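# Fold the towel in half on the table

## Task

Fold the towel once, end to end, so it lies halved with its edges roughly matching and no extra creases. It must rest flat and entirely on the table, away from the basket, with no humps or raised parts. Release it and move the grippers away; the fold must stay in place without the robot holding it.

## Robot and tools

ROBOT. Two 6-joint arms, left_arm and right_arm, each ending in a parallel two-finger gripper with a wrist camera. Scene frame: origin on the table top midway between the arms, +x out over the table, +z up, left_arm on the +y side. left_arm's base sits at (+0.034, +0.279, 0) m, turned slightly (quat_wxyz +0.998, 0, 0, -0.058). right_arm's base sits at (-0.016, -0.302, 0) m (quat_wxyz +1.000, 0, 0, +0.024). The fingers point along the gripper's +z and separate along its y.

JOINT ORDER. Every per-arm list, in commands and in results, uses: shoulder (joint2), elbow (joint3), waist (joint1), wrist pitch (joint4), wrist yaw (joint5), wrist roll (joint6). Ranges in rad: shoulder 0.000 to 3.142, elbow 0.000 to 3.142, waist -2.618 to 3.054, wrist pitch -1.571 to 1.571, wrist yaw -1.571 to 1.571, wrist roll -2.094 to 2.094. True ends may differ by up to 0.036 rad.

THE ROW. One row covers both arms: 14 numbers, each in [-1, 1]. First left_arm's 6 joint numbers then its opening, then right_arm's 6 joint numbers then its opening. Joint numbers are offsets (not poses), scaled so 1.0 equals 1.258 rad shoulder, 1.238 elbow, 1.202 waist, 2.073 wrist pitch, 2.022 wrist yaw and wrist roll. Opening is absolute: +1 fully open, -1 closed. Optionally 12 more numbers from 0 to 1 follow: stiffness multipliers for left_arm's 6 joints then right_arm's 6, in joint order; they persist until changed. An arm that should stay still still needs its 7 numbers.

execute_actions(actions): a list of up to 15 actions. Each action is a table of up to 15 rows, one row per 1/30 s step, 15 steps (0.5 s) per action; a short table repeats its last row. Offsets in every row are measured from the joint angles at the start of that action, not from the previous row; for the first action these are the last reported angles. An action that would push a joint more than 0.036 rad beyond its range is rejected for both arms; if the first action is rejected or any action is malformed, nothing runs. An empty list just reports state and images.

move(target, speed, blocking): target is one row as above, offsets counted from the Joint positions in the latest result showing them. All joints of both arms interpolate together, so grippers follow curves. speed (0.01 to 2 rad/s, default 0.5) caps the joint with the longest travel; paths last 0.5 to 10 s. Finger openings are sent immediately. Moves ignore obstacles and the other arm. blocking=false returns after 0.5 s while motion continues; then only wait or stop are accepted until a result shows it ended. The extra 'move:' line gives the ending (done, off_target, moving, held, fault), limits=held or limits=none, and each arm's joint farthest from target.

wait(seconds): 0 to 10; arms keep their last command; a running move continues. stop(): brakes a running move; needs room. zoom_image(camera, region): camera is cam_high, cam_left_wrist or cam_right_wrist; region [x0, y0, x1, y1] in image pixels from top-left, at most 504 by 504. read_manual(section): only "licences", no motion. finished_scene(scene): pass the current scene number; ends it for good once the robot has held the final command.

RESULTS. The state line gives each gripper's end_effector_position (m) and end_effector_quat_wxyz in the scene frame; the position is between the finger pads, about 1 cm behind the tips, and may be off, more at long reach. Joint positions and Joint velocities list each arm's joints (rad, rad/s) then finger gap (m; 0.094 fully open). Joint targets shows what joints are currently driven toward. grip_measured is the opening on the command scale (each gripper may read about 1 mm off). Joint torques are noisy with fixed per-joint offsets. Other lines: 'joint sent to its limit', 'joint command not followed' (clearance check altered targets), FAULT, MOTOR HOT (75 °C), OVER-TEMPERATURE FAULT (90 °C stops the arm 10 s; 100 °C makes it drop). Images come from cam_high (fixed, above and behind, near (0.357, 0.478, 0.863) m), then the two fisheye wrist cameras, all 504x504; calibration matrices are supplied.

MOTION NOTES. Each step, a joint's target is held within a lead of its measured angle: 0.202 rad waist, 0.258 shoulder, 0.238 elbow, 0.573 wrist pitch, 0.522 wrist yaw and roll; if targets would move the gripper over 70 mm from where it is, all are pulled back. Large offsets therefore take several actions, and unfinished motion must be re-commanded. Arms can sag under zero offsets: in a reply's first call, send offsets back to the intended angles, then zeros, increasing the correction if still short. The robot holds its last command while you compose replies.

GRIPPING. To hold the towel, command an opening about 0.03 under grip_measured; less grips more gently. Pad force tops out near 50 to 62 N, and thin cloth (under about 2 mm) is held more weakly. Occasional tugs on held items or pushes on loose ones may occur.

AVOID. Knocking anything off the table, letting the arms collide or press each other, fast impacts, hard pushes into the table, and dropping or slipping the towel. Keep motor loads modest to avoid overheating. Finish with grippers open and withdrawn.

Each tool is called after "Call:" by a JSON object that holds its "op" and its "data".

## Session

Call:
{"op": "execute_actions", "data": {"actions": []}}

Scene clock: 0.00 s.
left_arm: end_effector_position=(+0.1446, -0.2095, +0.0546) grip_measured=+1.000 end_effector_quat_wxyz=(+0.283, +0.379, +0.871, -0.133) | right_arm: end_effector_position=(+0.3249, -0.3819, +0.0561) grip_measured=+1.000 end_effector_quat_wxyz=(+0.253, +0.065, +0.965, -0.012)
Joint names: [shoulder, elbow, waist, wrist pitch, wrist yaw, wrist roll]
Joint positions: left_arm=[ 2.048  1.422 -1.358 -0.405 -0.354 -0.555  0.094] | right_arm=[ 1.501  0.814 -0.318 -0.376 -0.077 -0.117  0.094]
Joint velocities: left_arm=[ 0.012 -0.017 -0.002 -0.095 -0.051  0.007  0.   ] | right_arm=[ 0.022 -0.007  0.012 -0.007  0.037 -0.051  0.   ]
Joint torques (N m, as the arm reports them, + toward a larger angle): no reading
Joint targets: left_arm=[2.035 1.432 -1.358 -0.403 -0.361 -0.555] | right_arm=[1.490 0.825 -0.318 -0.372 -0.079 -0.116]
Joint stiffness scale: left_arm=[1. 1. 1. 1. 1. 1.] | right_arm=[1. 1. 1. 1. 1. 1.]

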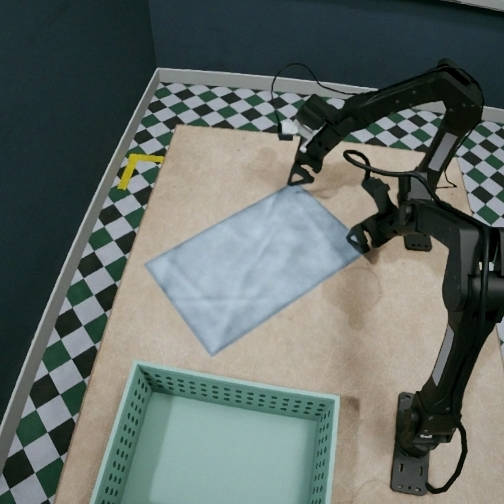

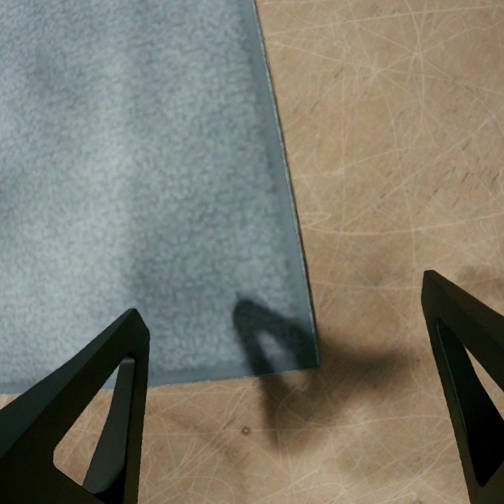

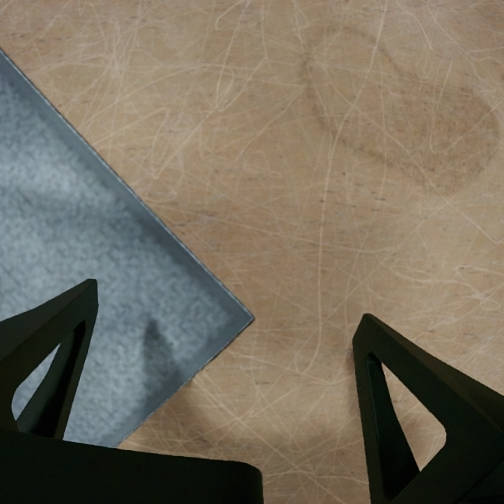

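Call:
{"op": "move", "data": {"target": [0.062,-0.063,0,0.075,0,0,0,0.088,-0.087,0,0.106,0,0,0], "speed": 0.4}}

Call:
{"op": "move", "data": {"target": [0,0,0,0,0,0,-1,0,0,0,0,0,0,-1]}}

Call:
{"op": "move", "data": {"target": [-0.09,0.09,0,-0.11,0,0,-1,-0.12,0.12,0,-0.15,0,0,-1], "speed": 0.4}}

Scene clock: 2.20 s.
left_arm: end_effector_position=(+0.1454, -0.2123, +0.0176) grip_measured=+0.002 end_effector_quat_wxyz=(+0.286, +0.377, +0.870, -0.136) | right_arm: end_effector_position=(+0.3284, -0.3823, +0.0183) grip_measured=+0.003 end_effector_quat_wxyz=(+0.261, +0.064, +0.963, -0.012)
Joint names: [shoulder, elbow, waist, wrist pitch, wrist yaw, wrist roll]
Joint positions: left_arm=[ 2.116  1.36  -1.358 -0.267 -0.357 -0.555  0.047] | right_arm=[ 1.593  0.719 -0.318 -0.172 -0.08  -0.117  0.047]
Joint velocities: left_arm=[-0.012  0.002 -0.012  0.051  0.007 -0.037  0.001] | right_arm=[-0.002 -0.007 -0.017 -0.022  0.007 -0.007  0.001]
Joint torques (N m, as the arm reports them, + toward a larger angle): left_arm=[-9.9   5.07 -0.15  1.38 -0.09 -0.02] | right_arm=[-5.01  4.2   0.01  1.1   0.05  0.02]
Joint targets: left_arm=[2.126 1.344 -1.358 -0.249 -0.355 -0.555] | right_arm=[1.612 0.706 -0.318 -0.157 -0.077 -0.117]
Joint stiffness scale: left_arm=[1. 1. 1. 1. 1. 1.] | right_arm=[1. 1. 1. 1. 1. 1.]
move: done; limits=none; left_arm: farthest joint: the wrist pitch, 0.018 radians from its target (0.155 radians at the start); right_arm: farthest joint: the shoulder, 0.018 radians from its target (0.110 radians at the start)
camera_calibration (this result's frames):
cam_left_wrist: T_world_to_cam=[[-0.81727, -0.560805, -0.132544, 0.0172533], [-0.570181, 0.820282, 0.0450687, 0.27905], [0.0834483, 0.112407, -0.990152, 0.151335], [0, 0, 0, 1]] pos_world=[0.160581, -0.236235, 0.139555]
cam_right_wrist: T_world_to_cam=[[0.0208331, -0.994167, 0.105817, -0.395092], [-0.999075, -0.0167202, 0.0396074, 0.341591], [-0.0376071, -0.106544, -0.993597, 0.12308], [0, 0, 0, 1]] pos_world=[0.354135, -0.373963, 0.15057]

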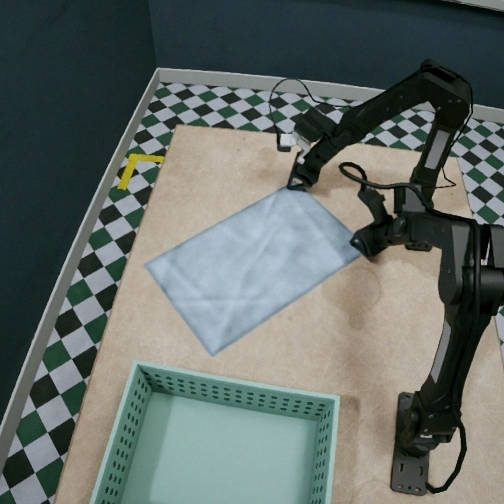

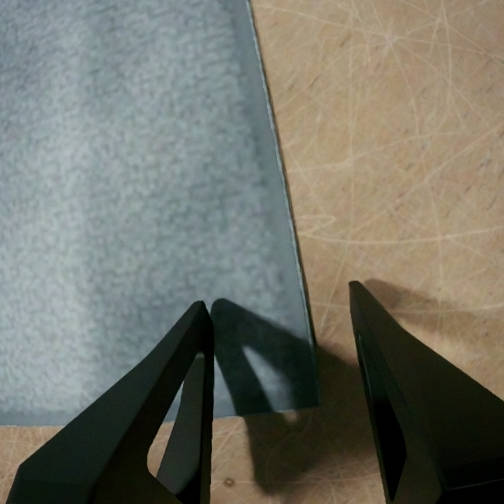

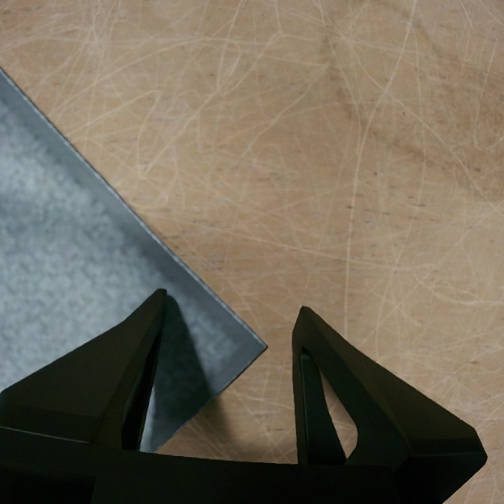

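Scene clock: 2.70 s.
left_arm: end_effector_position=(+0.1454, -0.2123, +0.0176) grip_measured=-0.983 end_effector_quat_wxyz=(+0.286, +0.377, +0.870, -0.136) | right_arm: end_effector_position=(+0.3285, -0.3823, +0.0184) grip_measured=-0.979 end_effector_quat_wxyz=(+0.261, +0.064, +0.963, -0.012)
Joint names: [shoulder, elbow, waist, wrist pitch, wrist yaw, wrist roll]
Joint positions: left_arm=[ 2.116  1.36  -1.358 -0.267 -0.357 -0.555  0.001] | right_arm=[ 1.593  0.719 -0.318 -0.172 -0.08  -0.117  0.001]
Joint velocities: left_arm=[-0.002 -0.007 -0.002  0.022 -0.022 -0.051 -0.   ] | right_arm=[ 0.007 -0.002 -0.012 -0.051  0.022  0.022 -0.001]
Joint torques (N m, as the arm reports them, + toward a larger angle): left_arm=[-11.     6.55  -0.12   1.14  -0.18  -0.02] | right_arm=[-6.45  5.12  0.03  0.95  0.02  0.02]
Joint targets: left_arm=[2.116 1.360 -1.358 -0.267 -0.357 -0.555] | right_arm=[1.593 0.719 -0.318 -0.172 -0.080 -0.117]
Joint stiffness scale: left_arm=[1. 1. 1. 1. 1. 1.] | right_arm=[1. 1. 1. 1. 1. 1.]
move: done; limits=none; left_arm: farthest joint: the waist, 0.000 radians from its target (0.000 radians at the start); right_arm: farthest joint: the waist, 0.000 radians from its target (0.000 radians at the start)
camera_calibration (this result's frames):
cam_left_wrist: T_world_to_cam=[[-0.81727, -0.560805, -0.132544, 0.0172533], [-0.570181, 0.820282, 0.0450687, 0.27905], [0.0834483, 0.112407, -0.990152, 0.151335], [0, 0, 0, 1]] pos_world=[0.160581, -0.236235, 0.139555]
cam_right_wrist: T_world_to_cam=[[0.0209746, -0.994186, 0.105611, -0.395106], [-0.99909, -0.0169194, 0.0391482, 0.341621], [-0.0371337, -0.106336, -0.993637, 0.123065], [0, 0, 0, 1]] pos_world=[0.354167, -0.373942, 0.150636]

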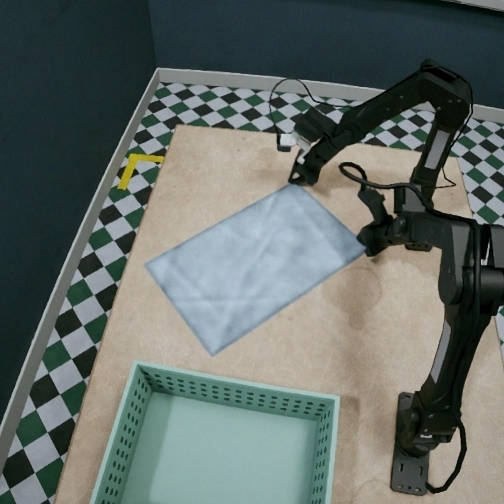

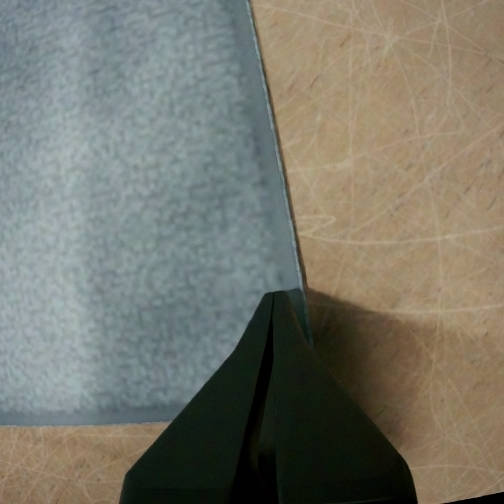

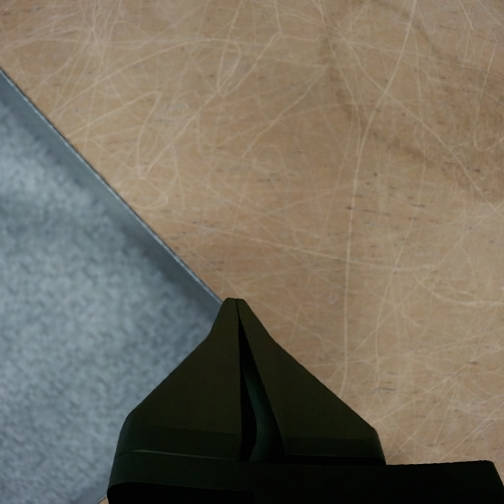

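Scene clock: 4.23 s.
left_arm: end_effector_position=(+0.1445, -0.2032, +0.0646) grip_measured=-0.983 end_effector_quat_wxyz=(+0.278, +0.382, +0.873, -0.121) | right_arm: end_effector_position=(+0.3145, -0.3784, +0.0653) grip_measured=-0.979 end_effector_quat_wxyz=(+0.236, +0.066, +0.969, -0.007)
Joint names: [shoulder, elbow, waist, wrist pitch, wrist yaw, wrist roll]
Joint positions: left_arm=[ 2.029  1.449 -1.358 -0.479 -0.357 -0.555  0.001] | right_arm=[ 1.466  0.84  -0.318 -0.474 -0.08  -0.117  0.001]
Joint velocities: left_arm=[-0.012 -0.007 -0.017  0.037 -0.007 -0.022  0.001] | right_arm=[-0.012 -0.007 -0.012  0.051 -0.022 -0.081  0.   ]
Joint torques (N m, as the arm reports them, + toward a larger angle): left_arm=[-12.87   9.2   -0.06   0.97  -0.14   0.  ] | right_arm=[-7.72  7.59 -0.06  0.82 -0.01  0.01]
Joint targets: left_arm=[2.002 1.472 -1.358 -0.495 -0.357 -0.555] | right_arm=[1.442 0.867 -0.318 -0.483 -0.080 -0.117]
Joint stiffness scale: left_arm=[1. 1. 1. 1. 1. 1.] | right_arm=[1. 1. 1. 1. 1. 1.]
move: off_target (left_arm, right_arm); limits=none; left_arm: farthest joint: the shoulder, 0.026 radians from its target (0.113 radians at the start); right_arm: farthest joint: the elbow, 0.027 radians from its target (0.149 radians at the start)
camera_calibration (this result's frames):
cam_left_wrist: T_world_to_cam=[[-0.817761, -0.555712, -0.149836, 0.030118], [-0.569969, 0.818087, 0.0766074, 0.266407], [0.0800074, 0.148049, -0.985739, 0.204383], [0, 0, 0, 1]] pos_world=[0.160121, -0.231466, 0.185573]
cam_right_wrist: T_world_to_cam=[[0.0260129, -0.995587, 0.0901702, -0.396993], [-0.995761, -0.0178448, 0.0902353, 0.321088], [-0.0882279, -0.0921352, -0.99183, 0.19091], [0, 0, 0, 1]] pos_world=[0.346897, -0.371921, 0.196173]

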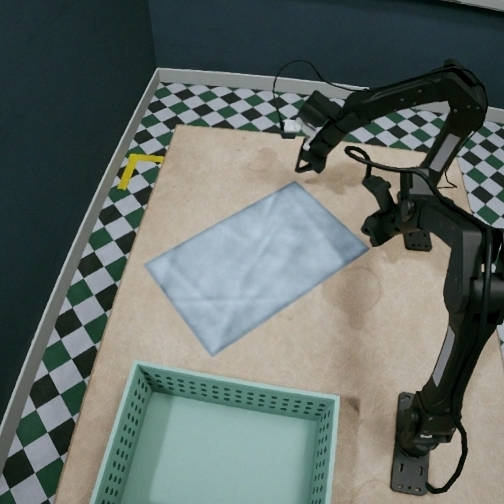

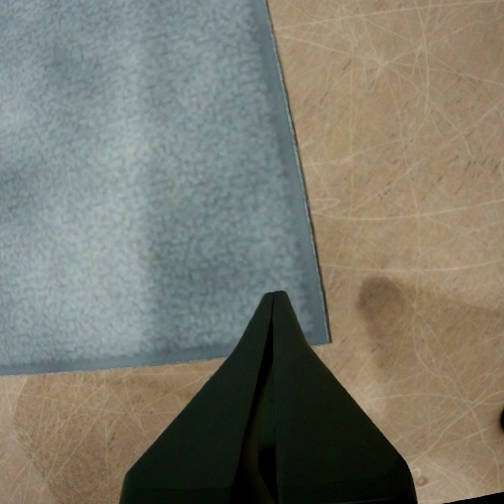

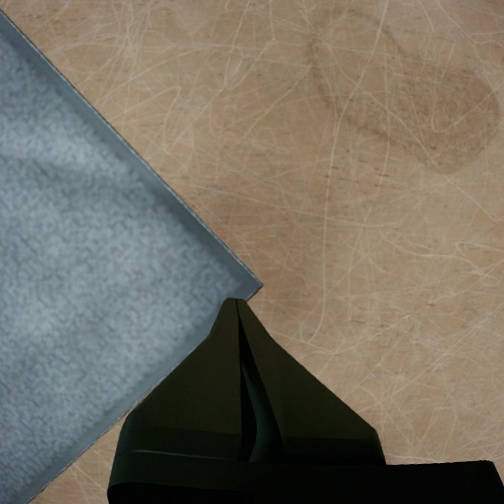

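Call:
{"op": "move", "data": {"target": [0.104,-0.112,0,0.145,0,0,0,0.138,-0.145,0.035,0.18,0,0,0], "speed": 0.4}}

Call:
{"op": "move", "data": {"target": [0.01,-0.01,0,0.007,0,0,-1,0.01,-0.01,0,0.007,0,0,-1]}}

Call:
{"op": "move", "data": {"target": [-0.09,0.09,0,-0.11,0,0,-1,-0.12,0.12,0,-0.15,0,0,-1], "speed": 0.4}}

Scene clock: 6.03 s.
left_arm: end_effector_position=(+0.1501, -0.2182, +0.0157) grip_measured=-0.002 end_effector_quat_wxyz=(+0.307, +0.366, +0.866, -0.150) | right_arm: end_effector_position=(+0.3364, -0.3703, +0.0165) grip_measured=-0.003 end_effector_quat_wxyz=(+0.283, +0.046, +0.958, -0.006)
Joint names: [shoulder, elbow, waist, wrist pitch, wrist yaw, wrist roll]
Joint positions: left_arm=[ 2.125  1.331 -1.358 -0.178 -0.383 -0.555  0.047] | right_arm=[ 1.601  0.689 -0.285 -0.092 -0.091 -0.117  0.047]
Joint velocities: left_arm=[-0.012 -0.017 -0.002  0.051  0.037  0.066 -0.   ] | right_arm=[-0.007  0.002  0.002  0.022 -0.022  0.037 -0.   ]
Joint torques (N m, as the arm reports them, + toward a larger angle): left_arm=[-8.1   4.29 -0.02  1.2   0.08 -0.01] | right_arm=[-3.32  3.01  0.8   0.95  0.13 -0.02]
Joint targets: left_arm=[2.160 1.311 -1.358 -0.179 -0.357 -0.555] | right_arm=[1.640 0.661 -0.276 -0.101 -0.080 -0.117]
Joint stiffness scale: left_arm=[1. 1. 1. 1. 1. 1.] | right_arm=[1. 1. 1. 1. 1. 1.]
move: off_target (left_arm, right_arm); limits=none; left_arm: farthest joint: the shoulder, 0.034 radians from its target (0.131 radians at the start); right_arm: farthest joint: the shoulder, 0.039 radians from its target (0.173 radians at the start)
camera_calibration (this result's frames):
cam_left_wrist: T_world_to_cam=[[-0.806138, -0.578118, -0.126176, 0.0120505], [-0.581807, 0.813276, -0.00913612, 0.287761], [0.107898, 0.0660453, -0.991966, 0.135994], [0, 0, 0, 1]] pos_world=[0.162462, -0.236044, 0.139051]
cam_right_wrist: T_world_to_cam=[[0.054386, -0.992534, 0.109172, -0.393865], [-0.998466, -0.055194, -0.00439116, 0.336117], [0.010384, -0.108766, -0.994013, 0.105853], [0, 0, 0, 1]] pos_world=[0.355923, -0.360859, 0.149694]

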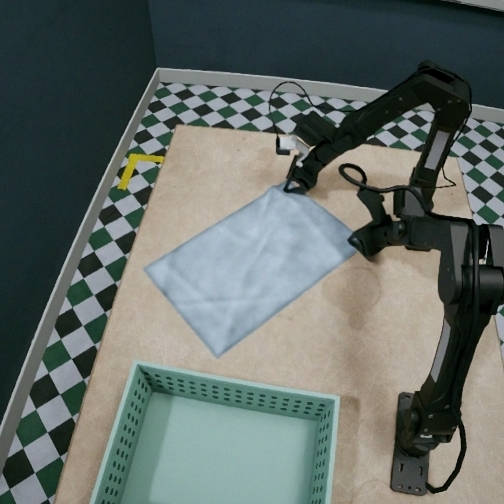

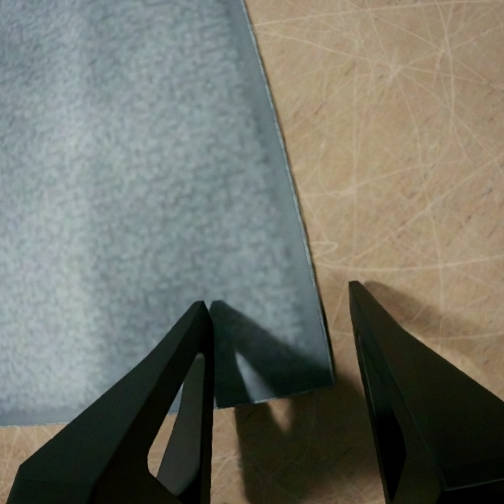

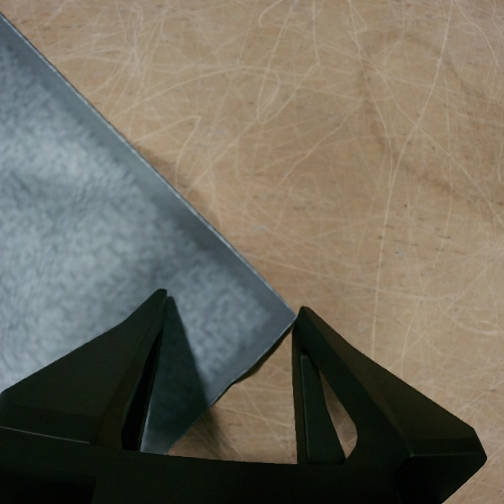

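Scene clock: 6.73 s.
left_arm: end_effector_position=(+0.1520, -0.2189, +0.0171) grip_measured=-0.969 end_effector_quat_wxyz=(+0.312, +0.363, +0.865, -0.150) | right_arm: end_effector_position=(+0.3392, -0.3685, +0.0182) grip_measured=-0.959 end_effector_quat_wxyz=(+0.289, +0.043, +0.956, -0.002)
Joint names: [shoulder, elbow, waist, wrist pitch, wrist yaw, wrist roll]
Joint positions: left_arm=[ 2.125  1.331 -1.358 -0.172 -0.392 -0.555  0.001] | right_arm=[ 1.601  0.689 -0.284 -0.08  -0.102 -0.117  0.002]
Joint velocities: left_arm=[ 0.002  0.002  0.017  0.037  0.022 -0.051 -0.   ] | right_arm=[-0.002  0.002 -0.007 -0.051 -0.066  0.022 -0.001]
Joint torques (N m, as the arm reports them, + toward a larger angle): left_arm=[-10.     5.36   0.11   1.35  -0.04  -0.02] | right_arm=[-5.59  4.33 -0.12  1.06  0.12 -0.01]
Joint targets: left_arm=[2.138 1.319 -1.358 -0.164 -0.383 -0.555] | right_arm=[1.613 0.676 -0.286 -0.078 -0.091 -0.117]
Joint stiffness scale: left_arm=[1. 1. 1. 1. 1. 1.] | right_arm=[1. 1. 1. 1. 1. 1.]
move: done; limits=none; left_arm: farthest joint: the elbow, 0.013 radians from its target (0.013 radians at the start); right_arm: farthest joint: the shoulder, 0.013 radians from its target (0.013 radians at the start)
camera_calibration (this result's frames):
cam_left_wrist: T_world_to_cam=[[-0.801705, -0.583445, -0.129852, 0.011563], [-0.586381, 0.809827, -0.0183665, 0.289445], [0.115873, 0.061418, -0.991363, 0.134933], [0, 0, 0, 1]] pos_world=[0.16336, -0.235941, 0.140585]
cam_right_wrist: T_world_to_cam=[[0.060255, -0.99282, 0.103334, -0.394364], [-0.997883, -0.0624509, -0.0181459, 0.336368], [0.0244689, -0.102022, -0.994481, 0.10543], [0, 0, 0, 1]] pos_world=[0.356839, -0.359769, 0.151703]

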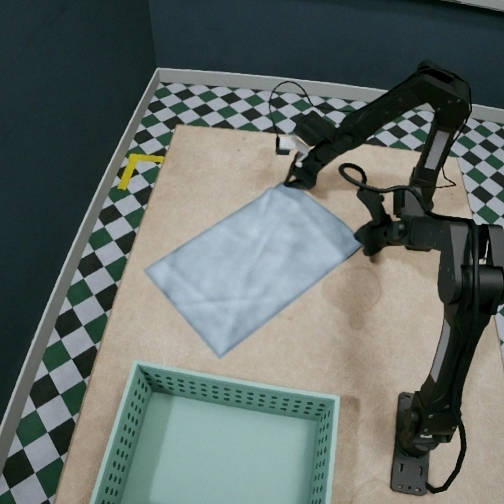

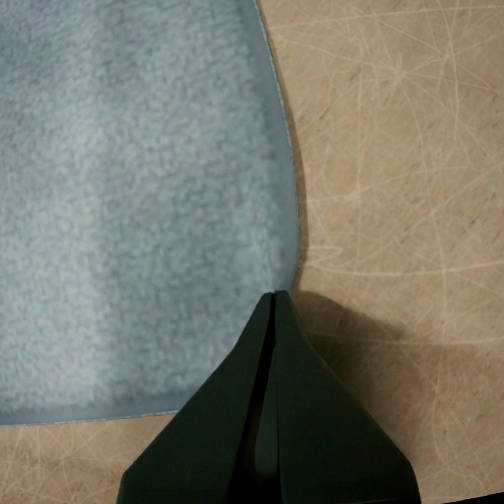

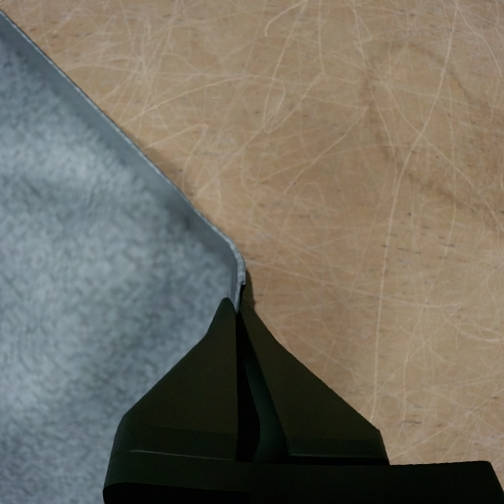

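Scene clock: 8.23 s.
left_arm: end_effector_position=(+0.1514, -0.2115, +0.0625) grip_measured=-0.969 end_effector_quat_wxyz=(+0.304, +0.369, +0.868, -0.134) | right_arm: end_effector_position=(+0.3265, -0.3654, +0.0626) grip_measured=-0.959 end_effector_quat_wxyz=(+0.262, +0.045, +0.964, +0.003)
Joint names: [shoulder, elbow, waist, wrist pitch, wrist yaw, wrist roll]
Joint positions: left_arm=[ 2.04   1.42  -1.358 -0.384 -0.393 -0.555  0.001] | right_arm=[ 1.474  0.809 -0.284 -0.385 -0.102 -0.117  0.002]
Joint velocities: left_arm=[-0.007  0.027  0.027 -0.081 -0.007 -0.007 -0.001] | right_arm=[-0.012  0.002 -0.002 -0.007 -0.022 -0.051 -0.   ]
Joint torques (N m, as the arm reports them, + toward a larger angle): left_arm=[-13.15   9.15  -0.05   1.02  -0.12  -0.02] | right_arm=[-7.69  7.73  0.04  0.91 -0.03 -0.01]
Joint targets: left_arm=[2.012 1.443 -1.358 -0.401 -0.392 -0.555] | right_arm=[1.450 0.837 -0.284 -0.391 -0.102 -0.117]
Joint stiffness scale: left_arm=[1. 1. 1. 1. 1. 1.] | right_arm=[1. 1. 1. 1. 1. 1.]
move: off_target (left_arm, right_arm); limits=none; left_arm: farthest joint: the shoulder, 0.028 radians from its target (0.114 radians at the start); right_arm: farthest joint: the elbow, 0.028 radians from its target (0.149 radians at the start)
camera_calibration (this result's frames):
cam_left_wrist: T_world_to_cam=[[-0.80188, -0.578527, -0.149315, 0.023595], [-0.58673, 0.809664, 0.0138912, 0.281938], [0.112858, 0.0987465, -0.988692, 0.187795], [0, 0, 0, 1]] pos_world=[0.163147, -0.233169, 0.185278]
cam_right_wrist: T_world_to_cam=[[0.0655671, -0.994104, 0.0863631, -0.396278], [-0.997358, -0.0625778, 0.0368808, 0.32101], [-0.0312589, -0.0885531, -0.995581, 0.173433], [0, 0, 0, 1]] pos_world=[0.351566, -0.358495, 0.195052]

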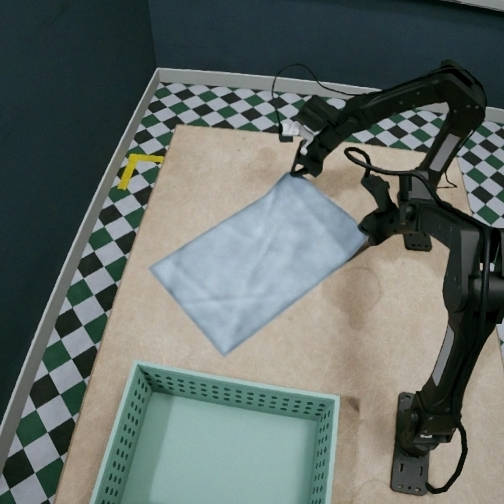

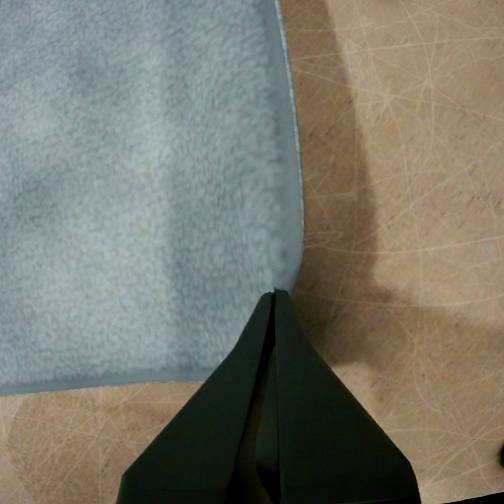

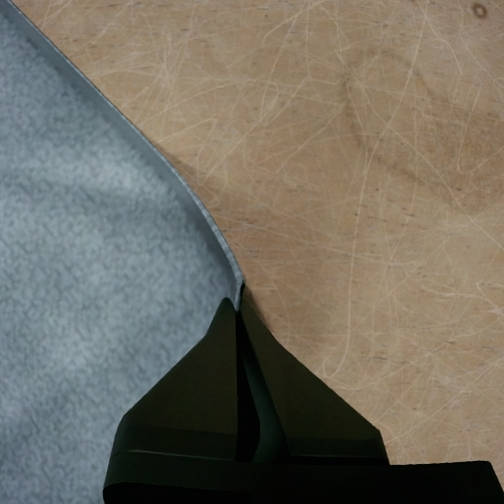

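Call:
{"op": "move", "data": {"target": [-0.29,0.105,0.359,-0.214,0,0.21,-1,0.335,0.80,0.317,-0.184,0,0.19,-1], "speed": 0.5}}

Scene clock: 11.27 s.
left_arm: end_effector_position=(+0.3114, -0.0633, +0.2009) grip_measured=-0.969 end_effector_quat_wxyz=(+0.338, +0.363, +0.868, -0.003) | right_arm: end_effector_position=(+0.4870, -0.2112, +0.2058) grip_measured=-0.959 end_effector_quat_wxyz=(+0.318, +0.039, +0.940, +0.114)
Joint names: [shoulder, elbow, waist, wrist pitch, wrist yaw, wrist roll]
Joint positions: left_arm=[ 1.7    1.526 -0.932 -0.813 -0.393 -0.136  0.001] | right_arm=[ 1.894  1.768  0.095 -0.762 -0.102  0.262  0.002]
Joint velocities: left_arm=[ 0.002 -0.007  0.002  0.022  0.022  0.007 -0.   ] | right_arm=[-0.007  0.007  0.022  0.007 -0.007 -0.022 -0.001]
Joint torques (N m, as the arm reports them, + toward a larger angle): left_arm=[-10.2    9.88   0.51   1.03  -0.16   0.06] | right_arm=[-10.25   8.56   0.31   1.17  -0.03   0.  ]
Joint targets: left_arm=[1.675 1.550 -0.927 -0.828 -0.393 -0.130] | right_arm=[1.896 1.800 0.097 -0.766 -0.102 0.268]
Joint stiffness scale: left_arm=[1. 1. 1. 1. 1. 1.] | right_arm=[1. 1. 1. 1. 1. 1.]
move: off_target (left_arm, right_arm); limits=none; left_arm: farthest joint: the shoulder, 0.025 radians from its target (0.364 radians at the start); right_arm: farthest joint: the elbow, 0.031 radians from its target (0.990 radians at the start)
camera_calibration (this result's frames):
cam_left_wrist: T_world_to_cam=[[-0.701274, -0.599523, -0.385729, 0.273151], [-0.670512, 0.73847, 0.0712498, 0.264019], [0.242133, 0.308601, -0.919857, 0.251128], [0, 0, 0, 1]] pos_world=[0.307775, -0.108709, 0.317553]
cam_right_wrist: T_world_to_cam=[[0.132843, -0.985465, -0.10588, -0.257275], [-0.986206, -0.120782, -0.113181, 0.498587], [0.0987477, 0.119455, -0.987917, 0.313741], [0, 0, 0, 1]] pos_world=[0.494906, -0.230792, 0.33914]

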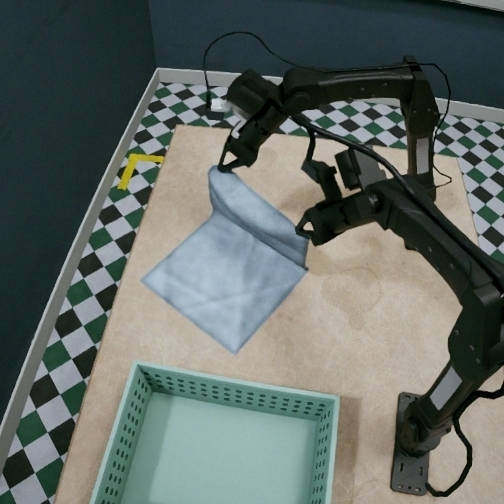

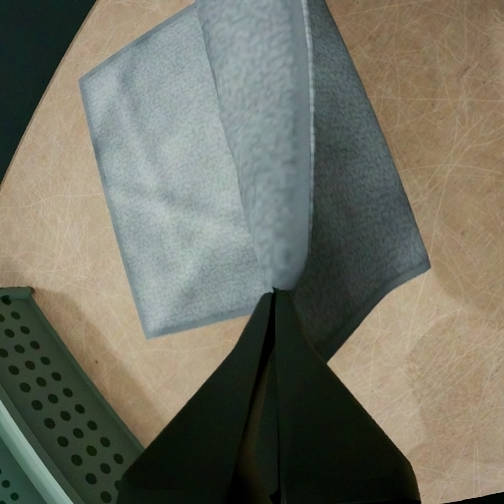

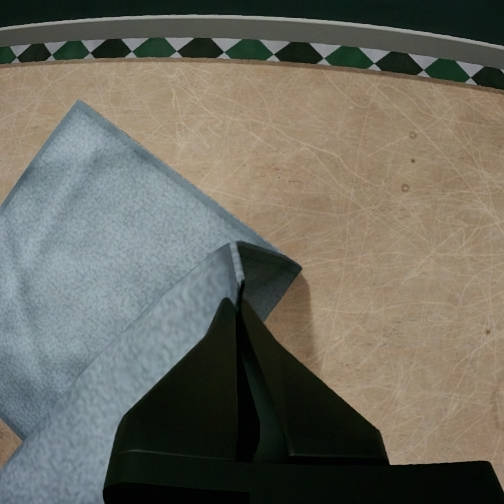

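Call:
{"op": "move", "data": {"target": [0.12,-0.32,0.418,0.273,0,0.12,-1,0.62,0.37,0.202,0.366,0,0.05,-1], "speed": 0.4}}

Scene clock: 14.40 s.
left_arm: end_effector_position=(+0.4513, +0.1048, +0.0618) grip_measured=-0.969 end_effector_quat_wxyz=(+0.318, +0.247, +0.908, +0.119) | right_arm: end_effector_position=(+0.6409, -0.0160, +0.0462) grip_measured=-0.959 end_effector_quat_wxyz=(+0.450, -0.037, +0.864, +0.223)
Joint names: [shoulder, elbow, waist, wrist pitch, wrist yaw, wrist roll]
Joint positions: left_arm=[ 1.848  1.134 -0.433 -0.269 -0.392  0.101  0.001] | right_arm=[ 2.691  2.195  0.338 -0.027 -0.102  0.359  0.002]
Joint velocities: left_arm=[-0.007 -0.002 -0.007 -0.022 -0.066 -0.007 -0.001] | right_arm=[ 0.007 -0.007 -0.002  0.007  0.037  0.066  0.   ]
Joint torques (N m, as the arm reports them, + toward a larger angle): left_arm=[-8.36  6.17  0.41  1.5  -0.12  0.06] | right_arm=[-17.73   8.66   0.09   1.71   0.     0.02]
Joint targets: left_arm=[1.851 1.129 -0.429 -0.247 -0.392 0.106] | right_arm=[2.674 2.227 0.338 -0.003 -0.102 0.363]
Joint stiffness scale: left_arm=[1. 1. 1. 1. 1. 1.] | right_arm=[1. 1. 1. 1. 1. 1.]
move: off_target (left_arm, right_arm); limits=none; left_arm: farthest joint: the wrist pitch, 0.022 radians from its target (0.566 radians at the start); right_arm: farthest joint: the elbow, 0.031 radians from its target (0.458 radians at the start)
camera_calibration (this result's frames):
cam_left_wrist: T_world_to_cam=[[-0.479832, -0.721286, -0.499508, 0.338239], [-0.866607, 0.478503, 0.141516, 0.355011], [0.136942, 0.500781, -0.854673, 0.0607349], [0, 0, 0, 1]] pos_world=[0.461636, 0.0436783, 0.170622]
cam_right_wrist: T_world_to_cam=[[0.351567, -0.917878, -0.18412, -0.237692], [-0.861937, -0.240619, -0.446282, 0.589745], [0.365329, 0.315598, -0.875747, -0.0553326], [0, 0, 0, 1]] pos_world=[0.612102, -0.0588053, 0.170971]

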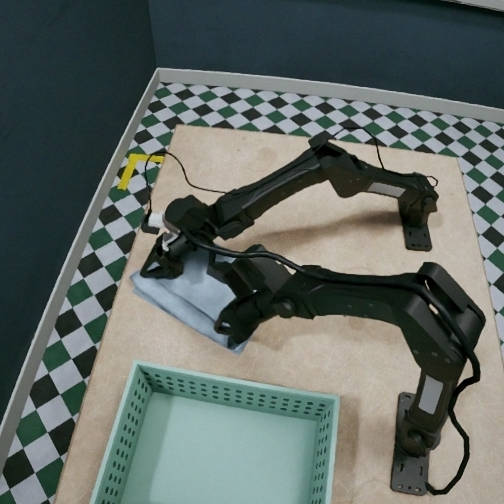

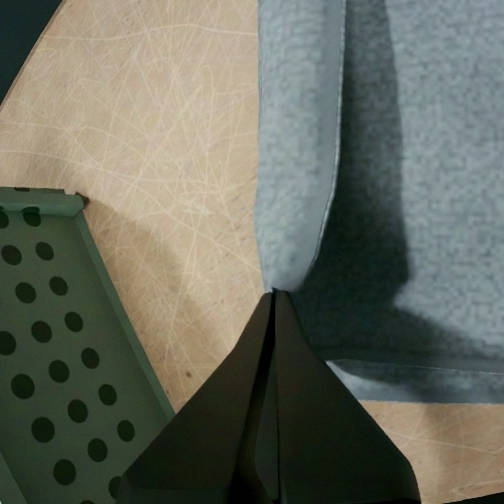

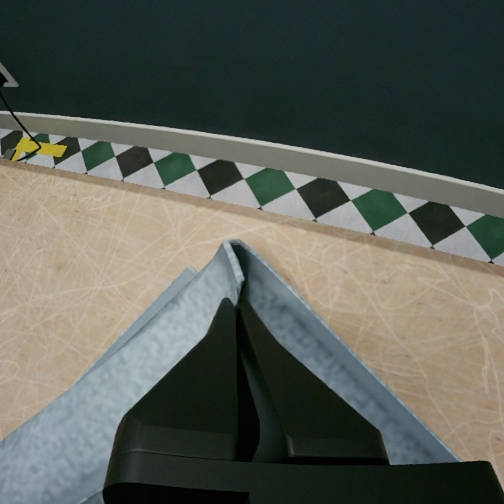

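Call:
{"op": "move", "data": {"target": [0,0,0,0,0,0,0.3,-0.015,0.025,0,0,0,0,0.3]}}

Call:
{"op": "move", "data": {"target": [-0.5,0.05,-0.1,-0.2,0,0,0.3,-0.8,-0.5,-0.3,-0.3,0,0,0.3], "speed": 0.6}}

Scene clock: 15.23 s.
left_arm: end_effector_position=(+0.4513, +0.1048, +0.0618) grip_measured=+0.298 end_effector_quat_wxyz=(+0.318, +0.247, +0.908, +0.119) | right_arm: end_effector_position=(+0.6409, -0.0160, +0.0462) grip_measured=+0.297 end_effector_quat_wxyz=(+0.450, -0.037, +0.864, +0.223)
Joint names: [shoulder, elbow, waist, wrist pitch, wrist yaw, wrist roll]
Joint positions: left_arm=[ 1.848  1.134 -0.433 -0.269 -0.392  0.101  0.061] | right_arm=[ 2.691  2.195  0.338 -0.027 -0.102  0.359  0.061]
Joint velocities: left_arm=[-0.022 -0.017 -0.007  0.066 -0.051  0.066 -0.   ] | right_arm=[-0.007  0.002 -0.012  0.007 -0.081  0.066  0.   ]
Joint torques (N m, as the arm reports them, + toward a larger angle): left_arm=[-8.79  7.15 -0.06  1.23 -0.12  0.03] | right_arm=[-17.82   8.64   0.07   1.53  -0.01   0.01]
Joint targets: left_arm=[1.848 1.134 -0.433 -0.269 -0.392 0.101] | right_arm=[2.672 2.226 0.338 -0.027 -0.102 0.359]
Joint stiffness scale: left_arm=[1. 1. 1. 1. 1. 1.] | right_arm=[1. 1. 1. 1. 1. 1.]
move: off_target (right_arm); limits=none; left_arm: farthest joint: the waist, 0.000 radians from its target (0.000 radians at the start); right_arm: farthest joint: the elbow, 0.031 radians from its target (0.031 radians at the start)
camera_calibration (this result's frames):
cam_left_wrist: T_world_to_cam=[[-0.479832, -0.721286, -0.499508, 0.338239], [-0.866607, 0.478503, 0.141516, 0.355011], [0.136942, 0.500781, -0.854673, 0.0607349], [0, 0, 0, 1]] pos_world=[0.461636, 0.0436783, 0.170622]
cam_right_wrist: T_world_to_cam=[[0.351567, -0.917878, -0.18412, -0.237692], [-0.861937, -0.240619, -0.446282, 0.589745], [0.365329, 0.315598, -0.875747, -0.0553326], [0, 0, 0, 1]] pos_world=[0.612102, -0.0588053, 0.170971]

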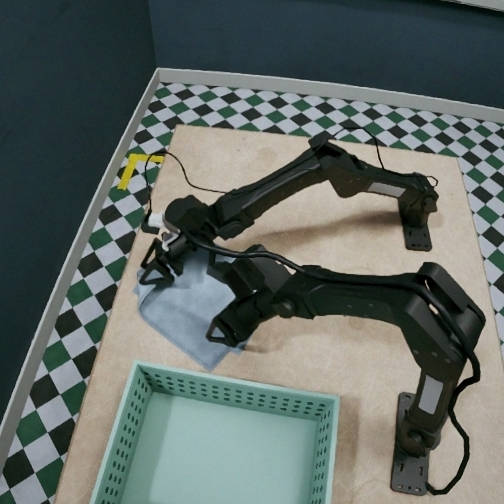

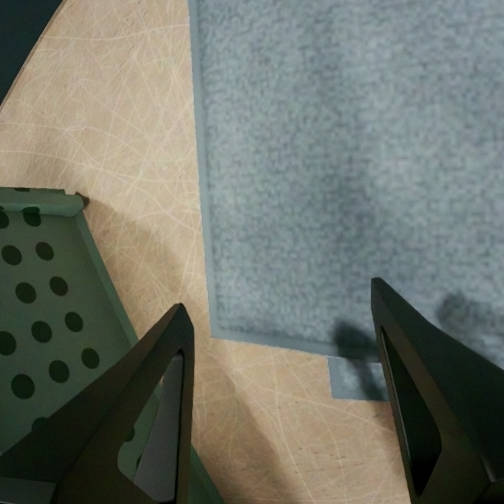

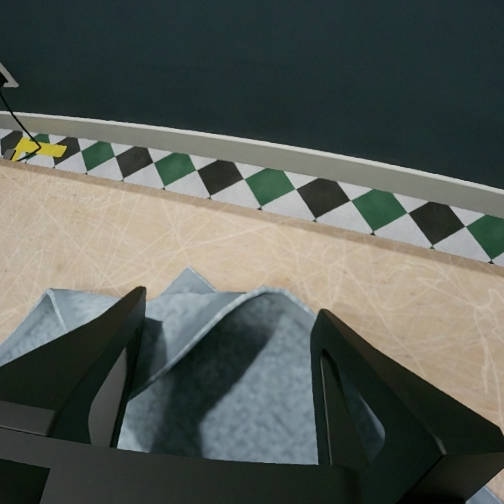

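Scene clock: 17.63 s.
left_arm: end_effector_position=(+0.3583, +0.1151, +0.2547) grip_measured=+0.298 end_effector_quat_wxyz=(+0.432, +0.260, +0.861, +0.061) | right_arm: end_effector_position=(+0.4678, -0.2705, +0.2393) grip_measured=+0.297 end_effector_quat_wxyz=(+0.377, +0.132, +0.909, +0.121)
Joint names: [shoulder, elbow, waist, wrist pitch, wrist yaw, wrist roll]
Joint positions: left_arm=[ 1.238  1.173 -0.544 -0.669 -0.392  0.101  0.061] | right_arm=[ 1.702  1.581 -0.021 -0.641 -0.102  0.359  0.061]
Joint velocities: left_arm=[-0.012 -0.007  0.002  0.007  0.007  0.022 -0.001] | right_arm=[-0.007 -0.007 -0.002  0.007 -0.066 -0.081 -0.001]
Joint torques (N m, as the arm reports them, + toward a larger angle): left_arm=[-5.11  9.96 -1.03  1.36 -0.15 -0.01] | right_arm=[-10.39   5.88  -0.32   1.23  -0.01  -0.02]
Joint targets: left_arm=[1.219 1.195 -0.554 -0.683 -0.392 0.101] | right_arm=[1.684 1.575 -0.023 -0.649 -0.102 0.359]
Joint stiffness scale: left_arm=[1. 1. 1. 1. 1. 1.] | right_arm=[1. 1. 1. 1. 1. 1.]
move: off_target (left_arm); limits=none; left_arm: farthest joint: the elbow, 0.023 radians from its target (0.062 radians at the start); right_arm: farthest joint: the shoulder, 0.018 radians from its target (1.006 radians at the start)
camera_calibration (this result's frames):
cam_left_wrist: T_world_to_cam=[[-0.45846, -0.740031, -0.492106, 0.389973], [-0.811929, 0.573929, -0.10666, 0.274766], [0.361365, 0.350656, -0.863976, 0.172349], [0, 0, 0, 1]] pos_world=[0.339597, 0.070461, 0.37012]
cam_right_wrist: T_world_to_cam=[[-0.0356279, -0.984015, -0.174484, -0.213991], [-0.971973, 0.0747171, -0.222905, 0.548765], [0.232379, 0.161652, -0.959098, 0.297795], [0, 0, 0, 1]] pos_world=[0.456559, -0.299711, 0.370599]

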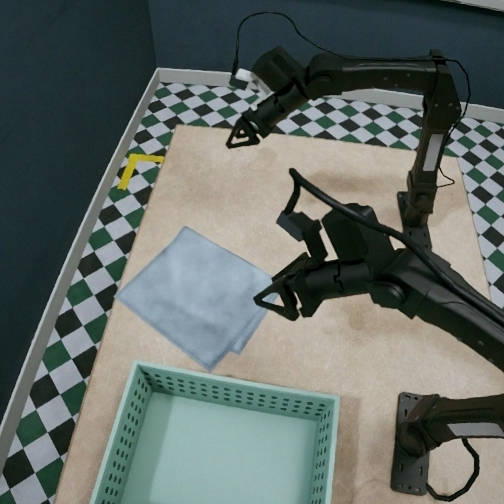

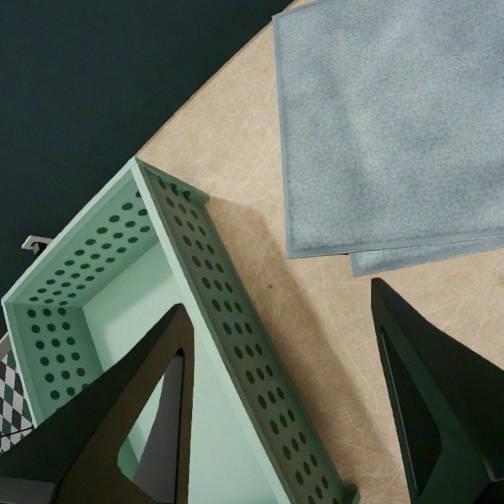

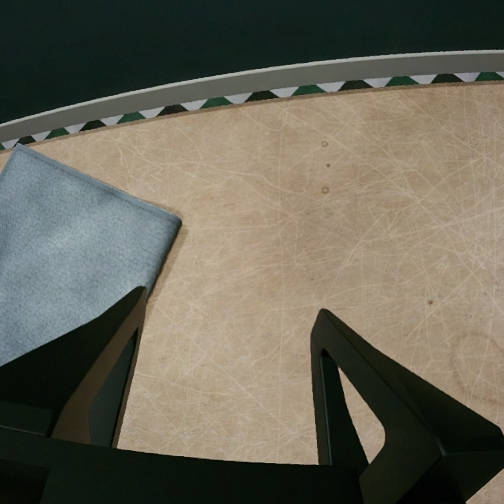

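Call:
{"op": "move", "data": {"target": [0.79,0.45,0.291,0.144,0.194,0.074,0,0,0,0,0,0,0,0.3], "speed": 0.7}}

Scene clock: 20.23 s.
left_arm: end_effector_position=(+0.5817, +0.1069, +0.0509) grip_measured=+0.002 end_effector_quat_wxyz=(+0.314, +0.259, +0.913, -0.004) | right_arm: end_effector_position=(+0.4677, -0.2705, +0.2392) grip_measured=+0.297 end_effector_quat_wxyz=(+0.377, +0.132, +0.909, +0.121)
Joint names: [shoulder, elbow, waist, wrist pitch, wrist yaw, wrist roll]
Joint positions: left_arm=[ 2.245  1.705 -0.195 -0.392 -0.014  0.245  0.047] | right_arm=[ 1.702  1.581 -0.021 -0.641 -0.102  0.359  0.061]
Joint velocities: left_arm=[-0.007  0.012 -0.002 -0.007  0.037  0.007  0.   ] | right_arm=[-0.002 -0.007 -0.002 -0.022 -0.007 -0.081  0.   ]
Joint torques (N m, as the arm reports them, + toward a larger angle): left_arm=[-13.87   9.85  -0.26   1.55   0.13   0.05] | right_arm=[-8.99  6.27 -0.07  1.3  -0.01  0.  ]
Joint targets: left_arm=[2.232 1.730 -0.194 -0.371 -0.000 0.251] | right_arm=[1.702 1.581 -0.021 -0.641 -0.102 0.359]
Joint stiffness scale: left_arm=[1. 1. 1. 1. 1. 1.] | right_arm=[1. 1. 1. 1. 1. 1.]
move: off_target (left_arm); limits=none; left_arm: farthest joint: the elbow, 0.025 radians from its target (0.557 radians at the start); right_arm: farthest joint: the waist, 0.000 radians from its target (0.000 radians at the start)
camera_calibration (this result's frames):
cam_left_wrist: T_world_to_cam=[[-0.580936, -0.756491, -0.300389, 0.449258], [-0.80683, 0.583908, 0.0898704, 0.425107], [0.107414, 0.294572, -0.949573, 0.076595], [0, 0, 0, 1]] pos_world=[0.595753, 0.069074, 0.16948]
cam_right_wrist: T_world_to_cam=[[-0.0356944, -0.984017, -0.174461, -0.213982], [-0.972057, 0.0747149, -0.222535, 0.548637], [0.232013, 0.161643, -0.959188, 0.297935], [0, 0, 0, 1]] pos_world=[0.456544, -0.299712, 0.370535]

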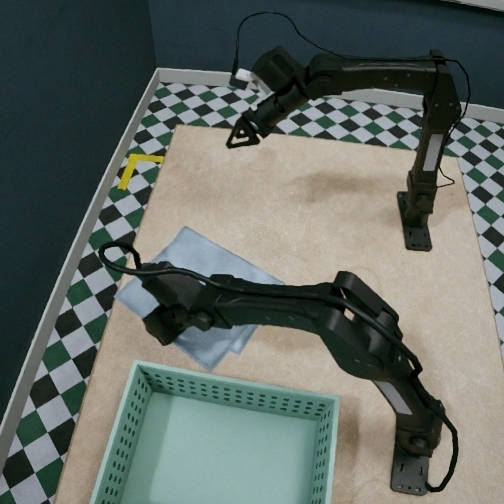

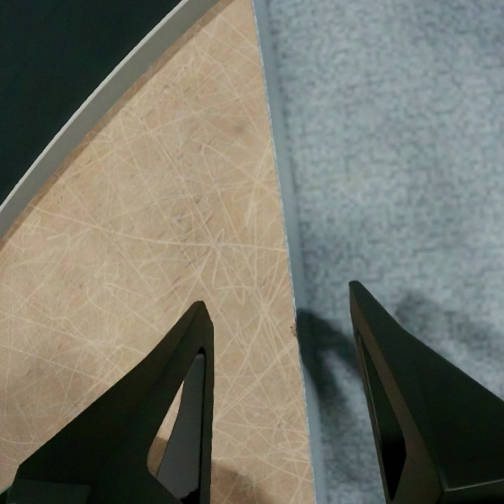

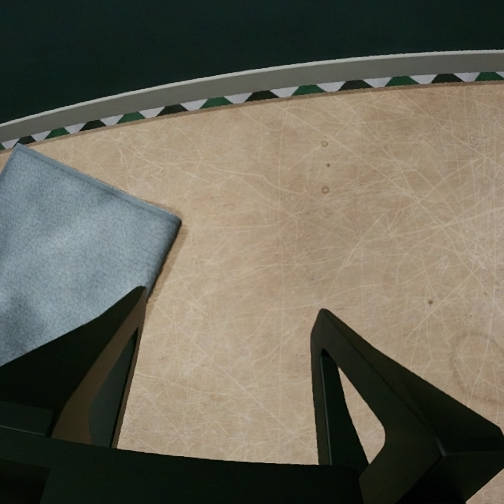

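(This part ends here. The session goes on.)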